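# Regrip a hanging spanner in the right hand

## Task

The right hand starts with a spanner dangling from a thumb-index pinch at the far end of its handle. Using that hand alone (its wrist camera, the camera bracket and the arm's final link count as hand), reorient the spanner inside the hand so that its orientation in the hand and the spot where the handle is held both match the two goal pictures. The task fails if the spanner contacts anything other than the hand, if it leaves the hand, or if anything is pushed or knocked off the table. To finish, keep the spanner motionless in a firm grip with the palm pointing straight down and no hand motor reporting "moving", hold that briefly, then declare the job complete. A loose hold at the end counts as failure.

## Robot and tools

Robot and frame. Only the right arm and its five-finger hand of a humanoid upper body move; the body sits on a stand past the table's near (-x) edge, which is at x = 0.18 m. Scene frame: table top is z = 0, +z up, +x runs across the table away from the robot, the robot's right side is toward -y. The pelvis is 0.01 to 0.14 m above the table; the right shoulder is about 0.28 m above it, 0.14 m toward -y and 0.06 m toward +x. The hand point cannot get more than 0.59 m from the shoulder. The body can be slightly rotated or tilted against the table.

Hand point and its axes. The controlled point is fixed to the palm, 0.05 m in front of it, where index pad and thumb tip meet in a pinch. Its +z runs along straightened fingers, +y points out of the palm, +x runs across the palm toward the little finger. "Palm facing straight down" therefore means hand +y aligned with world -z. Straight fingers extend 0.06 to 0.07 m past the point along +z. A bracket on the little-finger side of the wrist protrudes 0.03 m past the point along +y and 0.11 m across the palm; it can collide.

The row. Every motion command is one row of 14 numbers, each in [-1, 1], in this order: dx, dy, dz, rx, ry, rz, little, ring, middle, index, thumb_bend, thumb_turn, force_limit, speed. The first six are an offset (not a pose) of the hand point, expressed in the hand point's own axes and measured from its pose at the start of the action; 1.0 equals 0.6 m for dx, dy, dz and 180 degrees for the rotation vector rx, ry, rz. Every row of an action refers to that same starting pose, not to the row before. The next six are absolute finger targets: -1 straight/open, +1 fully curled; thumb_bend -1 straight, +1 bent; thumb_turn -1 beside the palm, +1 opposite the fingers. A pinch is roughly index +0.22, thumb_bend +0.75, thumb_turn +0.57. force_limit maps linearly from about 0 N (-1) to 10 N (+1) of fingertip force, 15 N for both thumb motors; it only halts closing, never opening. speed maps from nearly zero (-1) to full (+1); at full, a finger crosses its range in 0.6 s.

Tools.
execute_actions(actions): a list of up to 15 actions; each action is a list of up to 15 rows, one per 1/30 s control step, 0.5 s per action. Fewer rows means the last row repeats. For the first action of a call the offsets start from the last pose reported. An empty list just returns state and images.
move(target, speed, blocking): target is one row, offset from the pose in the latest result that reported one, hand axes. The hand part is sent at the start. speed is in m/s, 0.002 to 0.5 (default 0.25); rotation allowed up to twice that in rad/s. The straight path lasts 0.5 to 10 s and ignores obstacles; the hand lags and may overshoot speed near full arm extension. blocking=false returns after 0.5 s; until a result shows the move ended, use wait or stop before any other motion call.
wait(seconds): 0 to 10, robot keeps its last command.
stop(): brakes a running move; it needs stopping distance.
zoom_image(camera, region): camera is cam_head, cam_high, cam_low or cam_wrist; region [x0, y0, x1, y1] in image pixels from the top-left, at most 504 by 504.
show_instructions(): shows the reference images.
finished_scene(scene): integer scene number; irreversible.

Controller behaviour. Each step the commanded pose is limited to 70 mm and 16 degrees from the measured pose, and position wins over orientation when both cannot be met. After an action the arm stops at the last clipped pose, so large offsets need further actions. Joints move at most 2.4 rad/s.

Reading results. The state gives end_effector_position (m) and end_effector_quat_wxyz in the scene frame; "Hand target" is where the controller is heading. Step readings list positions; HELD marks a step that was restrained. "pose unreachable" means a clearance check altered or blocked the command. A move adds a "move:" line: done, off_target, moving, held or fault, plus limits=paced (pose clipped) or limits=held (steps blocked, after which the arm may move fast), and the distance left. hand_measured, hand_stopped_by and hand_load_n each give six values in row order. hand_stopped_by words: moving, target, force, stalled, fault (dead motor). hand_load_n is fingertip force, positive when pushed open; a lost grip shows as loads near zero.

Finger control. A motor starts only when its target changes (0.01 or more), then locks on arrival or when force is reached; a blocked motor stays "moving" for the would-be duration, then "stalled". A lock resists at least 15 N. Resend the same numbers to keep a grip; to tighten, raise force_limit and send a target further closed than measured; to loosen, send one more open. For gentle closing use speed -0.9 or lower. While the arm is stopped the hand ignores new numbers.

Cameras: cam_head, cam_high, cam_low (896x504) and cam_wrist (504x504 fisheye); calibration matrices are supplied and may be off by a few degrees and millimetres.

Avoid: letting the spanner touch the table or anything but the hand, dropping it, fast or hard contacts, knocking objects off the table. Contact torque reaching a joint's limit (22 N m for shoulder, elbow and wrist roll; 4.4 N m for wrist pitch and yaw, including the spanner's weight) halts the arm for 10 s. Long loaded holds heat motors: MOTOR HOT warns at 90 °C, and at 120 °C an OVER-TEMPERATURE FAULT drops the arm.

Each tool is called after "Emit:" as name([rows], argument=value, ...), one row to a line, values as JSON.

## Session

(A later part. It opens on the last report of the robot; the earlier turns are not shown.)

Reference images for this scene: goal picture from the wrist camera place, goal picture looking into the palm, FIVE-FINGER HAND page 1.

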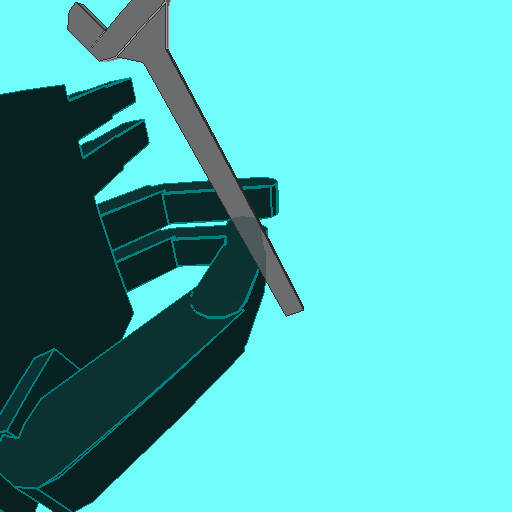

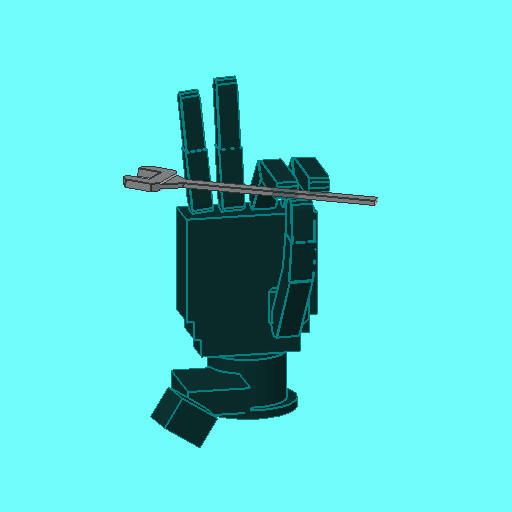

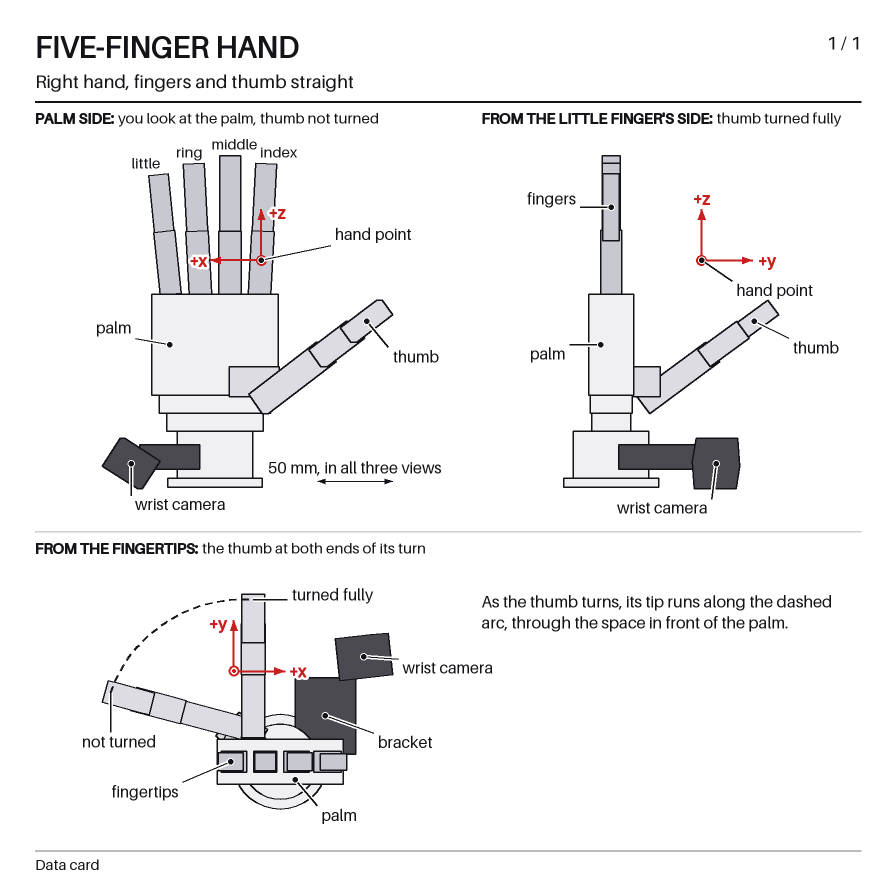

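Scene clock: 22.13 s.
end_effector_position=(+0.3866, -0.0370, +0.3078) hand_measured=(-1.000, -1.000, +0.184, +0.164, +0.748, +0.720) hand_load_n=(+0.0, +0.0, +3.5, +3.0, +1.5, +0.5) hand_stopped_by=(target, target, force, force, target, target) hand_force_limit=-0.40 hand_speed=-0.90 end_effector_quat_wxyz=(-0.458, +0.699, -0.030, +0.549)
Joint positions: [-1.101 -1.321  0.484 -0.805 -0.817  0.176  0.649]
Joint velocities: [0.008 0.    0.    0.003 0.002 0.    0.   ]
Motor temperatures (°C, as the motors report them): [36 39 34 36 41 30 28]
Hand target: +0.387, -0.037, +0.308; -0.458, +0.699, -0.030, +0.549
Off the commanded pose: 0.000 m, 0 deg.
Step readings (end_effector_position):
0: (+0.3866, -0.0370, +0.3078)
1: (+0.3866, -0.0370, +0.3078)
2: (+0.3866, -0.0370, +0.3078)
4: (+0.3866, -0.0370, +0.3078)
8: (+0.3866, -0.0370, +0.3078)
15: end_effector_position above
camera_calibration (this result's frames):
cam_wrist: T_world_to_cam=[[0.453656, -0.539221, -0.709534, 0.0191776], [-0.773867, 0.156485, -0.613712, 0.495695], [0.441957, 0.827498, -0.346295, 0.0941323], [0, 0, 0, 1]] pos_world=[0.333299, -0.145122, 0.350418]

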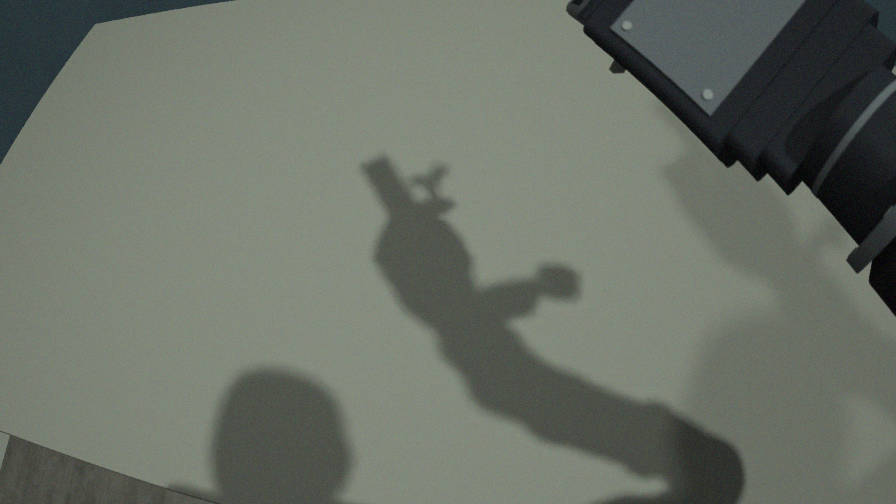

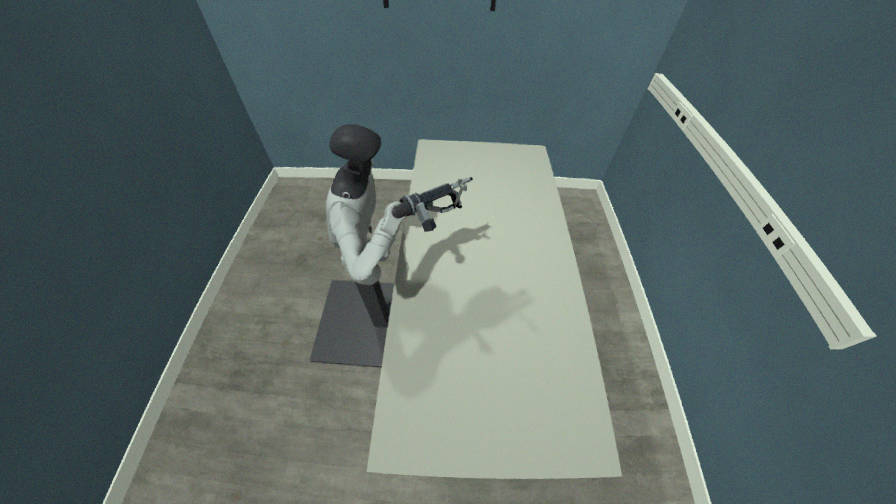

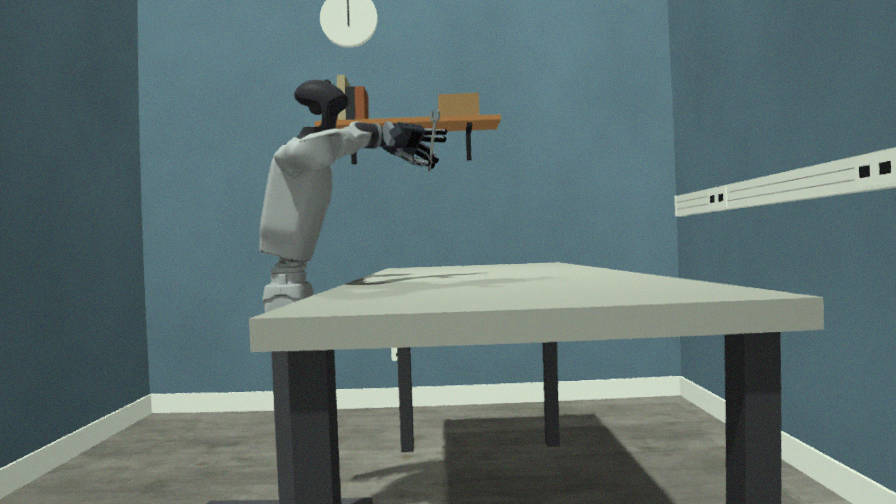

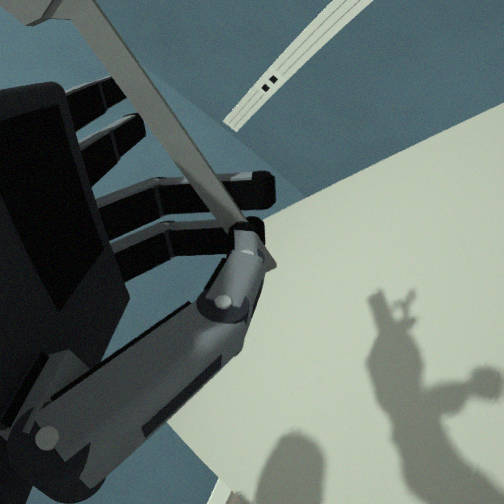

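Rotated a bit, no slide. Tilt back more vertical and pulse deeper.

Emit:
move(target=[0,0,0,0,0,-0.05,-1,-1,0.3,0.3,0.75,0.72,-0.4,-0.9], speed=0.15)

Emit:
execute_actions([
  [[0,0,0,0,0,0,-1,-1,0.168,0.148,0.75,0.72,-0.4,-0.9],[0,0,0,0,0,0,-1,-1,0.168,0.148,0.75,0.72,-0.4,-0.9],[0,0,0,0,0,0,-1,-1,0.168,0.148,0.75,0.72,-0.4,-0.9],[0,0,0,0,0,0,-1,-1,0.168,0.148,0.75,0.72,-0.4,-0.9],[0,0,0,0,0,0,-1,-1,0.168,0.148,0.75,0.72,-0.4,-0.9],[0,0,0,0,0,0,-1,-1,0.3,0.3,0.75,0.72,-0.4,-0.9]],
])

Scene clock: 23.80 s.
end_effector_position=(+0.3873, -0.0379, +0.3076) hand_measured=(-1.000, -1.000, +0.184, +0.164, +0.748, +0.720) hand_load_n=(+0.0, +0.0, +3.5, +3.0, +1.5, +0.5) hand_stopped_by=(target, target, force, force, target, target) hand_force_limit=-0.40 hand_speed=-0.90 end_effector_quat_wxyz=(-0.414, +0.700, +0.022, +0.582)
Joint positions: [-1.145 -1.321  0.545 -0.829 -0.95   0.13   0.69 ]
Joint velocities: [-0.009  0.003 -0.012  0.008  0.003  0.     0.   ]
Motor temperatures (°C, as the motors report them): [36 39 34 36 41 30 28]
Hand target: +0.387, -0.037, +0.308; -0.413, +0.700, +0.025, +0.583
Off the commanded pose: 0.001 m, 0 deg.
move: done
camera_calibration (this result's frames):
cam_wrist: T_world_to_cam=[[0.50877, -0.621049, -0.596197, -0.0410715], [-0.714279, 0.0820739, -0.695032, 0.495343], [0.480581, 0.779463, -0.401845, 0.0948575], [0, 0, 0, 1]] pos_world=[0.329123, -0.1401, 0.357911]

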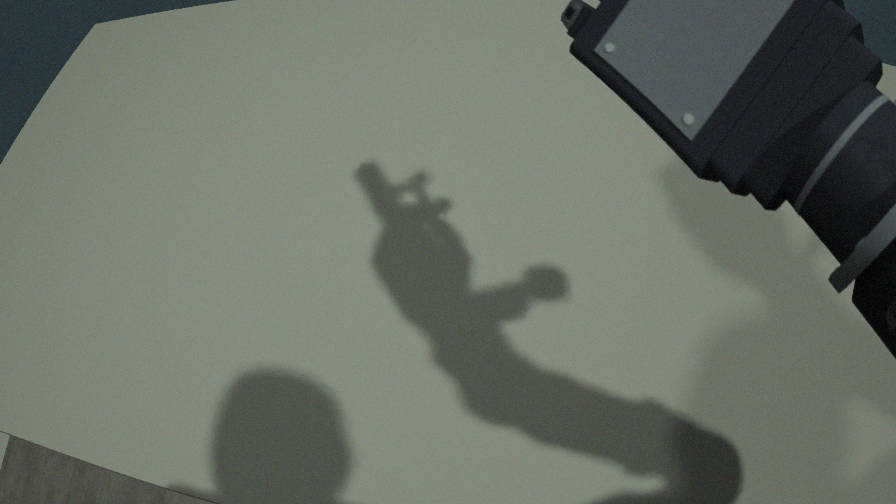

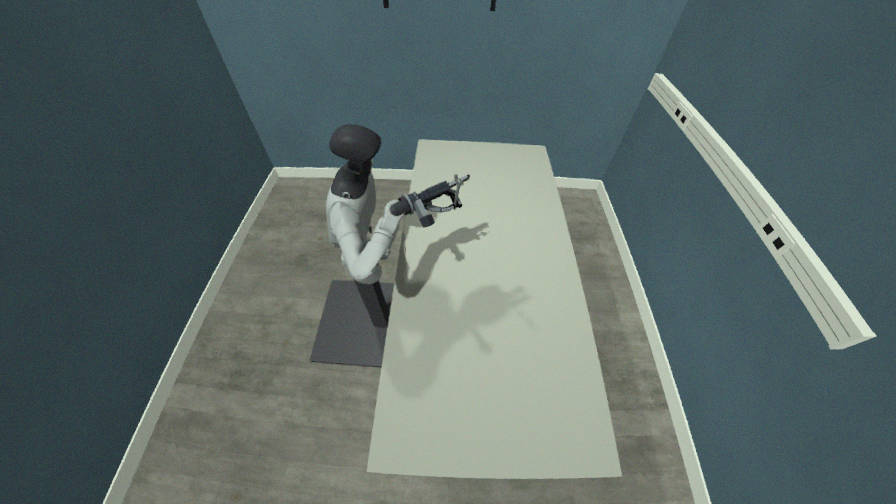

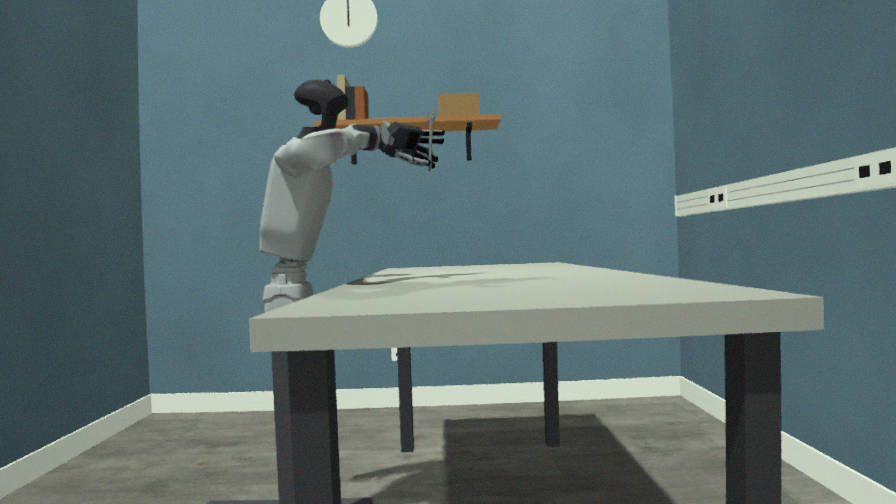

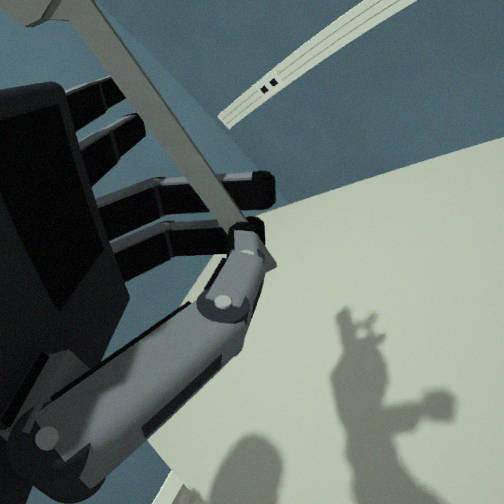

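Scene clock: 24.30 s.
end_effector_position=(+0.3873, -0.0379, +0.3076) hand_measured=(-1.000, -1.000, +0.182, +0.168, +0.750, +0.720) hand_load_n=(+0.0, +0.0, +3.5, +4.0, +1.0, +0.0) hand_stopped_by=(target, target, force, force, target, target) hand_force_limit=-0.40 hand_speed=-0.90 end_effector_quat_wxyz=(-0.414, +0.700, +0.022, +0.582)
Joint positions: [-1.145 -1.321  0.546 -0.829 -0.95   0.13   0.69 ]
Joint velocities: [-0.003  0.009  0.014  0.002 -0.009  0.     0.   ]
Motor temperatures (°C, as the motors report them): [36 39 34 36 41 30 28]
Hand target: +0.387, -0.038, +0.308; -0.414, +0.700, +0.022, +0.582
Off the commanded pose: 0.000 m, 0 deg.
Step readings (end_effector_position):
0: (+0.3873, -0.0379, +0.3076)
1: (+0.3873, -0.0379, +0.3076)
2: (+0.3873, -0.0379, +0.3076)
4: (+0.3873, -0.0379, +0.3076)
8: (+0.3873, -0.0379, +0.3076)
15: end_effector_position above
camera_calibration (this result's frames):
cam_wrist: T_world_to_cam=[[0.508735, -0.621096, -0.596179, -0.0410843], [-0.71434, 0.0819884, -0.694979, 0.495317], [0.480528, 0.779434, -0.401963, 0.0948961], [0, 0, 0, 1]] pos_world=[0.329125, -0.140093, 0.357886]

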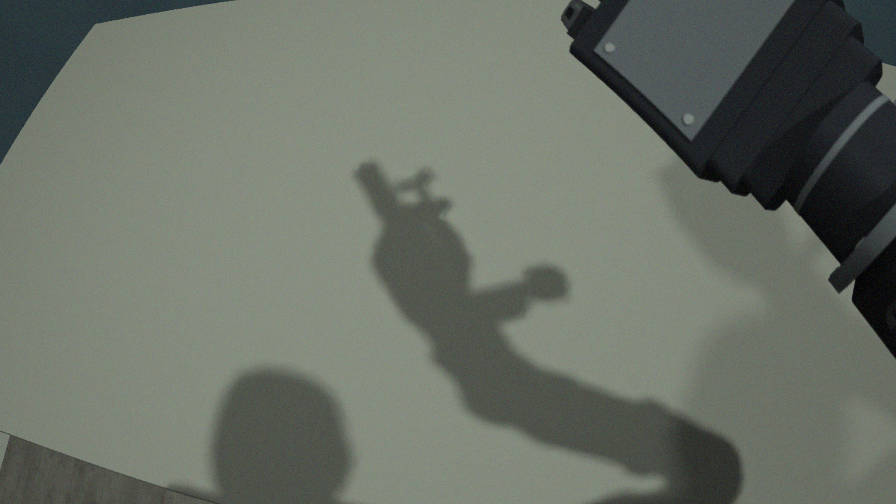

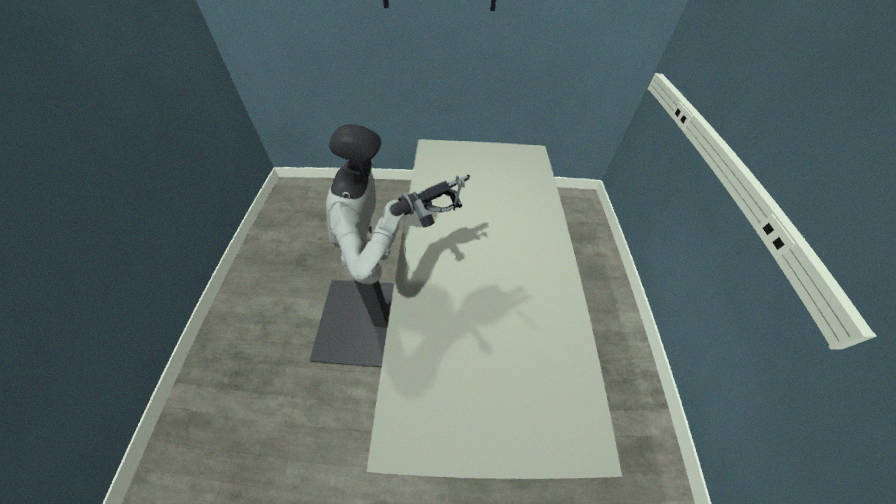

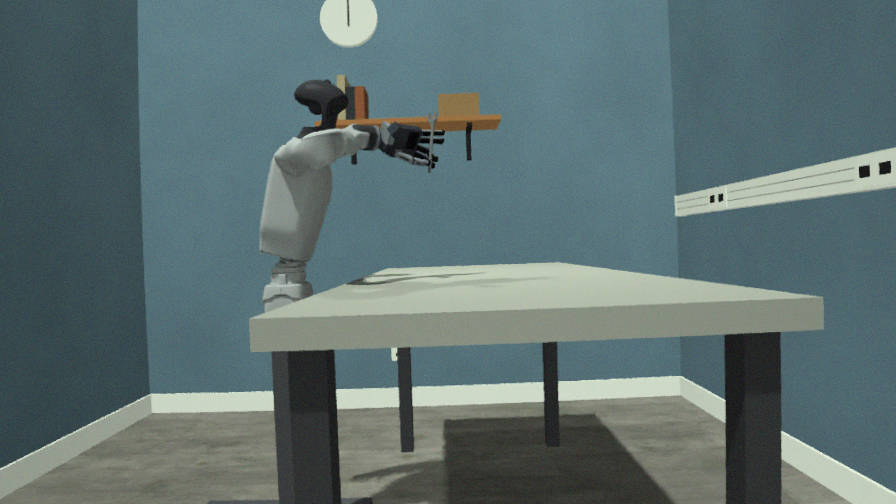

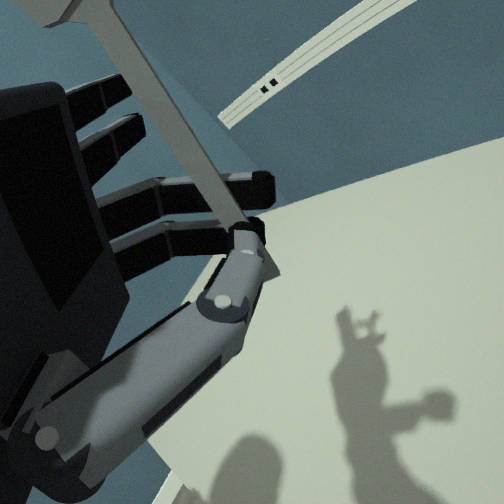

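Angle about right now; tilt a bit more and pulse again.

Emit:
move(target=[0,0,0,0,0,-0.04,-1,-1,0.3,0.3,0.75,0.72,-0.4,-0.9], speed=0.15)

Emit:
execute_actions([
  [[0,0,0,0,0,0,-1,-1,0.166,0.150,0.75,0.72,-0.4,-0.9],[0,0,0,0,0,0,-1,-1,0.166,0.150,0.75,0.72,-0.4,-0.9],[0,0,0,0,0,0,-1,-1,0.166,0.150,0.75,0.72,-0.4,-0.9],[0,0,0,0,0,0,-1,-1,0.166,0.150,0.75,0.72,-0.4,-0.9],[0,0,0,0,0,0,-1,-1,0.166,0.150,0.75,0.72,-0.4,-0.9],[0,0,0,0,0,0,-1,-1,0.166,0.150,0.75,0.72,-0.4,-0.9],[0,0,0,0,0,0,-1,-1,0.3,0.3,0.75,0.72,-0.4,-0.9]],
])

Scene clock: 25.57 s.
end_effector_position=(+0.3879, -0.0390, +0.3074) hand_measured=(-1.000, -1.000, +0.182, +0.168, +0.750, +0.720) hand_load_n=(+0.0, +0.0, +3.5, +4.0, +1.0, +0.0) hand_stopped_by=(target, target, force, force, target, target) hand_force_limit=-0.40 hand_speed=-0.90 end_effector_quat_wxyz=(-0.377, +0.698, +0.063, +0.606)
Joint positions: [-1.177 -1.319  0.593 -0.847 -1.054  0.086  0.721]
Joint velocities: [ 0.005 -0.003  0.012  0.006 -0.017  0.     0.   ]
Motor temperatures (°C, as the motors report them): [36 39 34 36 41 30 28]
Hand target: +0.387, -0.038, +0.307; -0.376, +0.698, +0.065, +0.606
Off the commanded pose: 0.001 m, 0 deg.
move: done
camera_calibration (this result's frames):
cam_wrist: T_world_to_cam=[[0.543742, -0.676825, -0.496238, -0.0886639], [-0.662813, 0.0163812, -0.748606, 0.489706], [0.514804, 0.735962, -0.439701, 0.0919582], [0, 0, 0, 1]] pos_world=[0.325454, -0.13571, 0.363033]

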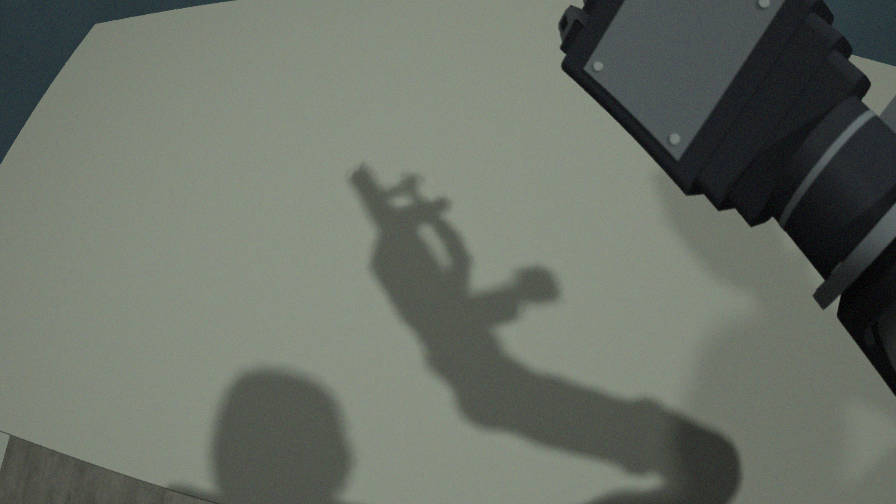

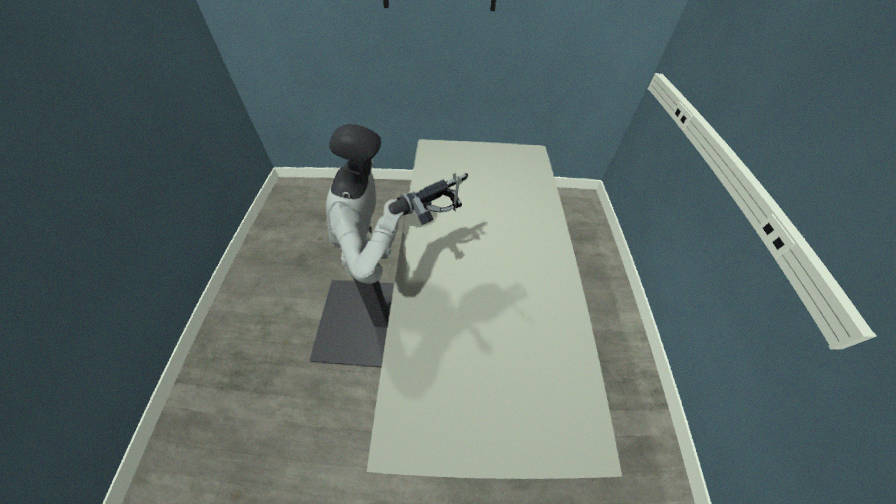

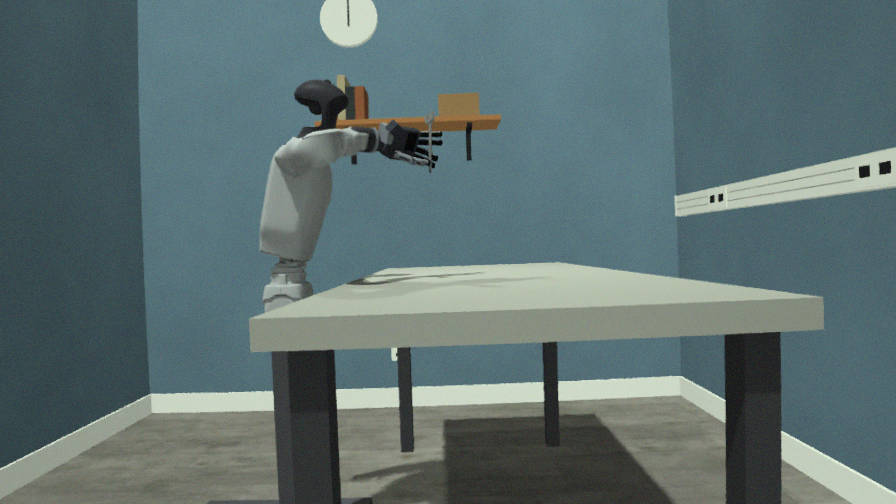

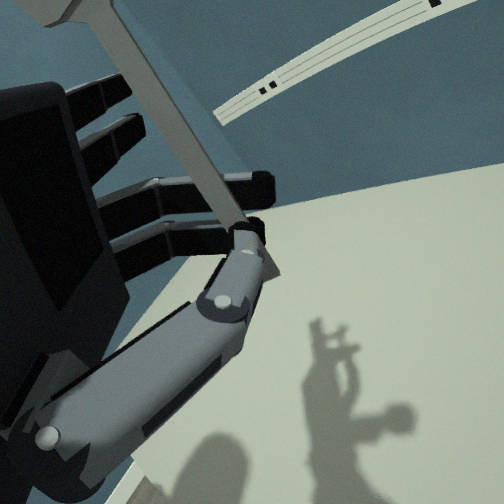

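Scene clock: 26.07 s.
end_effector_position=(+0.3879, -0.0390, +0.3071) hand_measured=(-1.000, -1.000, +0.180, +0.170, +0.750, +0.720) hand_load_n=(+0.0, +0.0, +4.0, +3.5, +1.0, +0.5) hand_stopped_by=(target, target, force, force, target, target) hand_force_limit=-0.40 hand_speed=-0.90 end_effector_quat_wxyz=(-0.377, +0.698, +0.063, +0.605)
Joint positions: [-1.177 -1.319  0.594 -0.847 -1.054  0.085  0.721]
Joint velocities: [ 0.003  0.    -0.008  0.    -0.005  0.     0.   ]
Motor temperatures (°C, as the motors report them): [36 39 34 36 41 30 28]
Hand target: +0.388, -0.039, +0.307; -0.377, +0.698, +0.063, +0.606
Off the commanded pose: 0.000 m, 0 deg.
Step readings (end_effector_position):
0: (+0.3879, -0.0390, +0.3074)
1: (+0.3879, -0.0390, +0.3074)
2: (+0.3879, -0.0390, +0.3074)
4: (+0.3879, -0.0390, +0.3074)
8: (+0.3879, -0.0390, +0.3071)
15: end_effector_position above
camera_calibration (this result's frames):
cam_wrist: T_world_to_cam=[[0.543406, -0.677037, -0.496317, -0.0886588], [-0.663354, 0.016014, -0.748135, 0.489536], [0.514463, 0.735774, -0.440413, 0.0921928], [0, 0, 0, 1]] pos_world=[0.325483, -0.135698, 0.362839]

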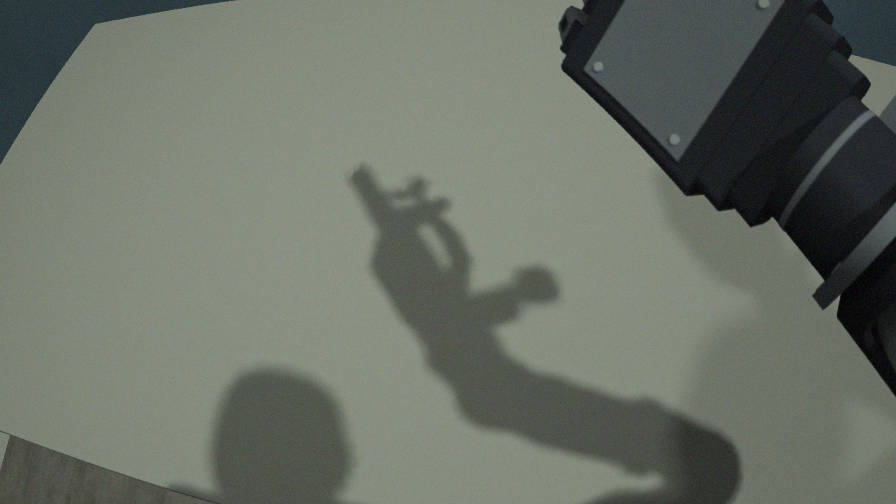

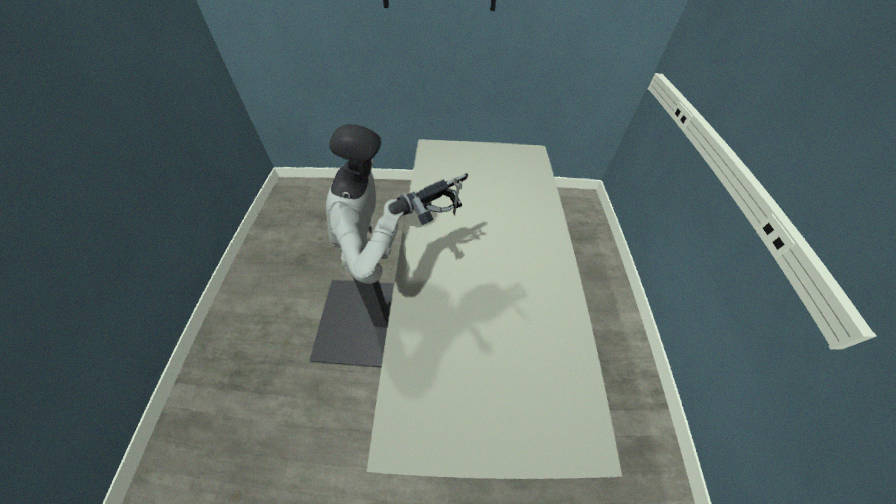

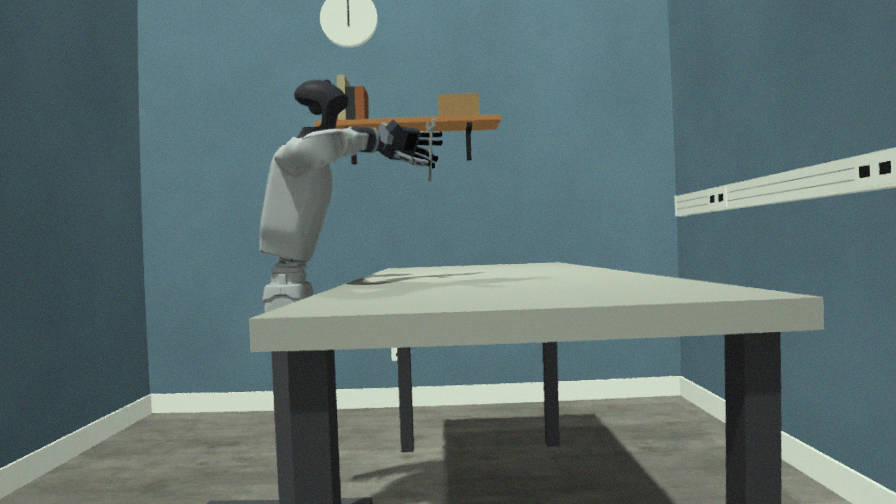

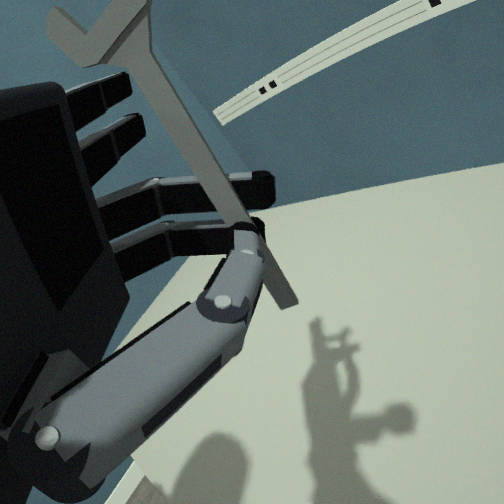

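Emit:
move(target=[0,0,0,0,0,0,-1,-1,0.35,0.35,0.75,0.72,0.5,-0.9])

Emit:
move(target=[0,0,0,0,0,0.335,-1,-1,0.35,0.35,0.75,0.72,0.5,-0.9], speed=0.2)

Scene clock: 27.10 s.
end_effector_position=(+0.3879, -0.0390, +0.3071) hand_measured=(-1.000, -1.000, +0.194, +0.184, +0.750, +0.720) hand_load_n=(+0.0, +0.0, +8.0, +8.5, +1.5, +0.5) hand_stopped_by=(target, target, force, force, target, target) hand_force_limit=0.50 hand_speed=-0.90 end_effector_quat_wxyz=(-0.377, +0.698, +0.063, +0.605)
Joint positions: [-1.177 -1.319  0.594 -0.847 -1.054  0.085  0.721]
Joint velocities: [ 0.     0.     0.     0.    -0.002  0.     0.   ]
Motor temperatures (°C, as the motors report them): [36 39 34 36 41 30 28]
Hand target: +0.388, -0.039, +0.307; -0.377, +0.698, +0.063, +0.605
Off the commanded pose: 0.000 m, 0 deg.
move: done
camera_calibration (this result's frames):
cam_wrist: T_world_to_cam=[[0.543405, -0.677038, -0.496317, -0.0886587], [-0.663354, 0.0160143, -0.748134, 0.489536], [0.514463, 0.735774, -0.440413, 0.0921928], [0, 0, 0, 1]] pos_world=[0.325483, -0.135698, 0.362839]

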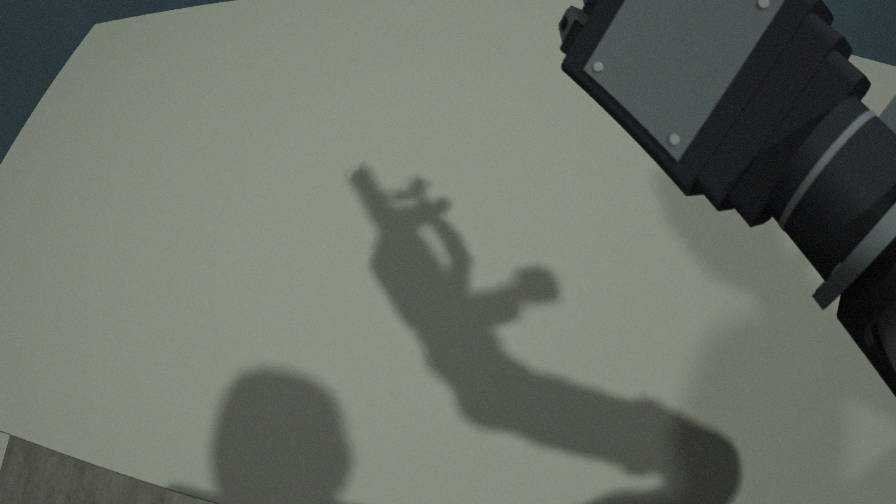

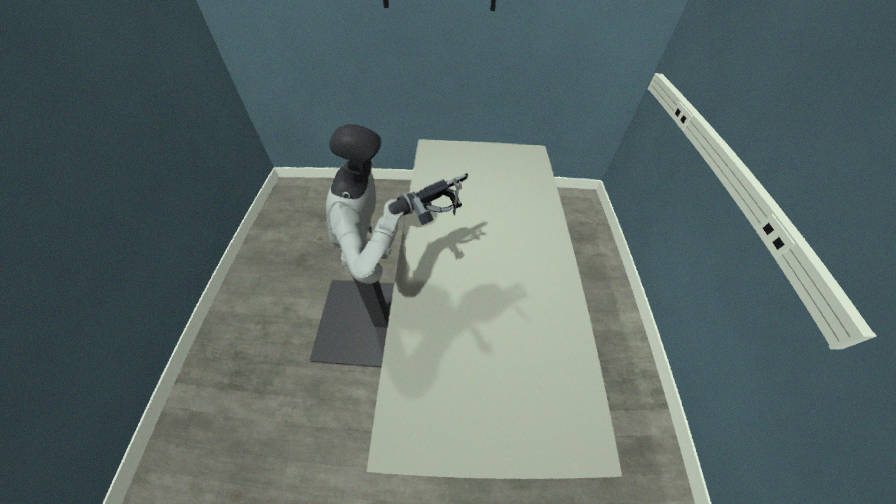

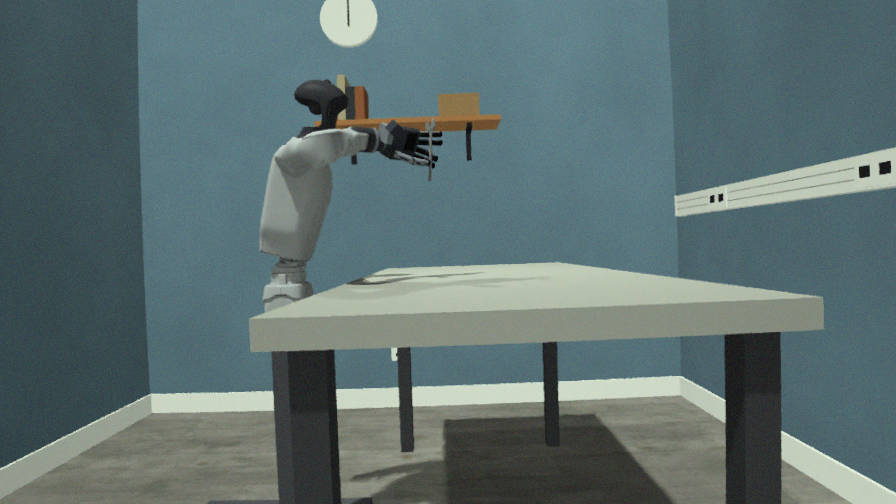

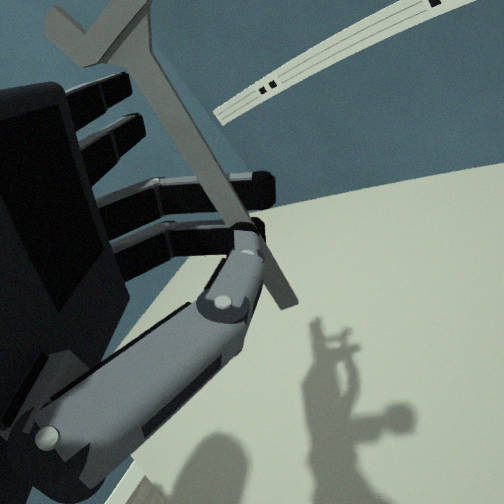

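Scene clock: 30.07 s.
end_effector_position=(+0.3871, -0.0370, +0.3091) hand_measured=(-1.000, -1.000, +0.194, +0.184, +0.750, +0.720) hand_load_n=(+0.0, +0.0, +8.0, +8.5, +1.5, +0.5) hand_stopped_by=(target, target, force, force, target, target) hand_force_limit=0.50 hand_speed=-0.90 end_effector_quat_wxyz=(+0.632, -0.633, +0.290, -0.339)
Joint positions: [-0.851 -1.187  0.161 -0.645 -0.225  0.295  0.536]
Joint velocities: [ 0.003  0.006 -0.002  0.005 -0.002  0.     0.   ]
Motor temperatures (°C, as the motors report them): [37 39 35 36 41 30 28]
Hand target: +0.387, -0.037, +0.309; +0.634, -0.632, +0.293, -0.337
Off the commanded pose: 0.003 m, 1 deg.
move: done
camera_calibration (this result's frames):
cam_wrist: T_world_to_cam=[[0.0442254, 0.0202879, -0.998816, 0.28844], [-0.935031, 0.35291, -0.0342329, 0.387366], [0.351797, 0.935437, 0.0345774, 0.0156189], [0, 0, 0, 1]] pos_world=[0.343948, -0.157168, 0.300819]

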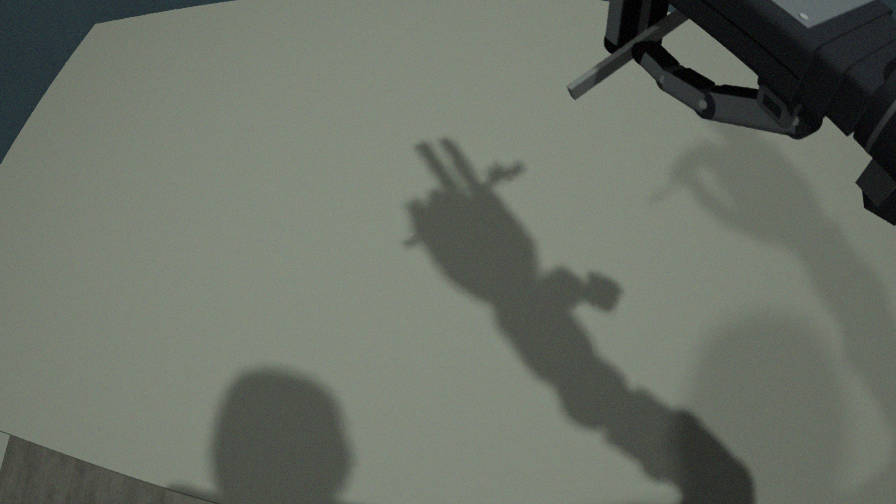

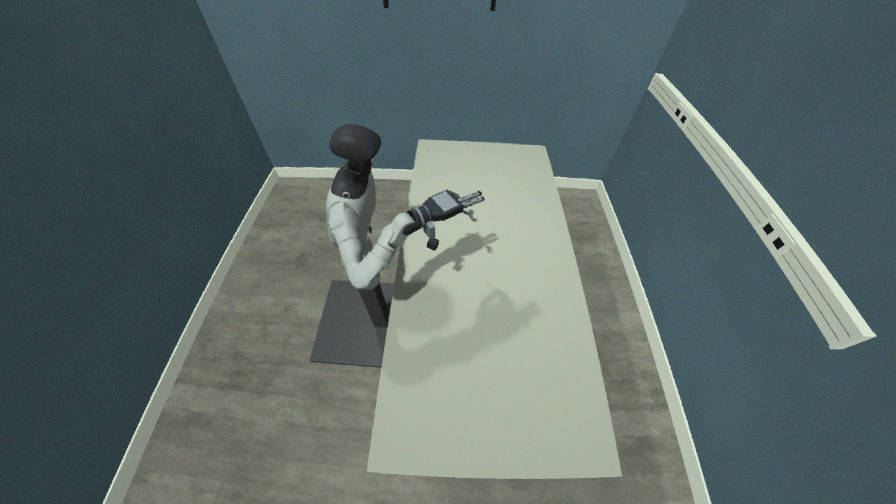

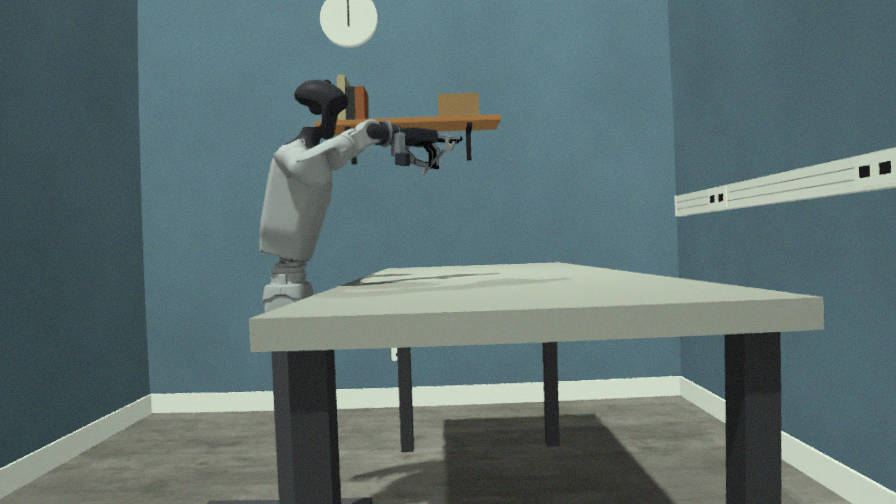

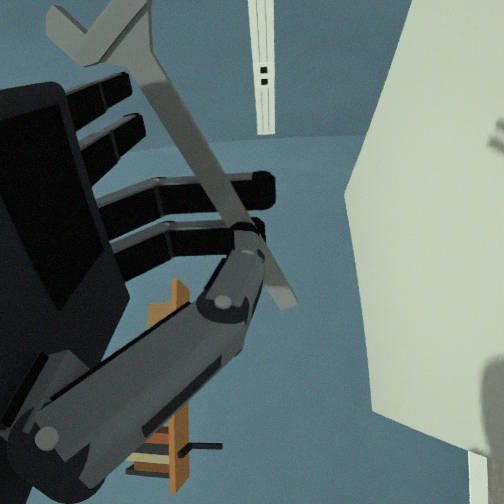

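Emit:
finished_scene(scene=2)

The scene is finished: the task was done.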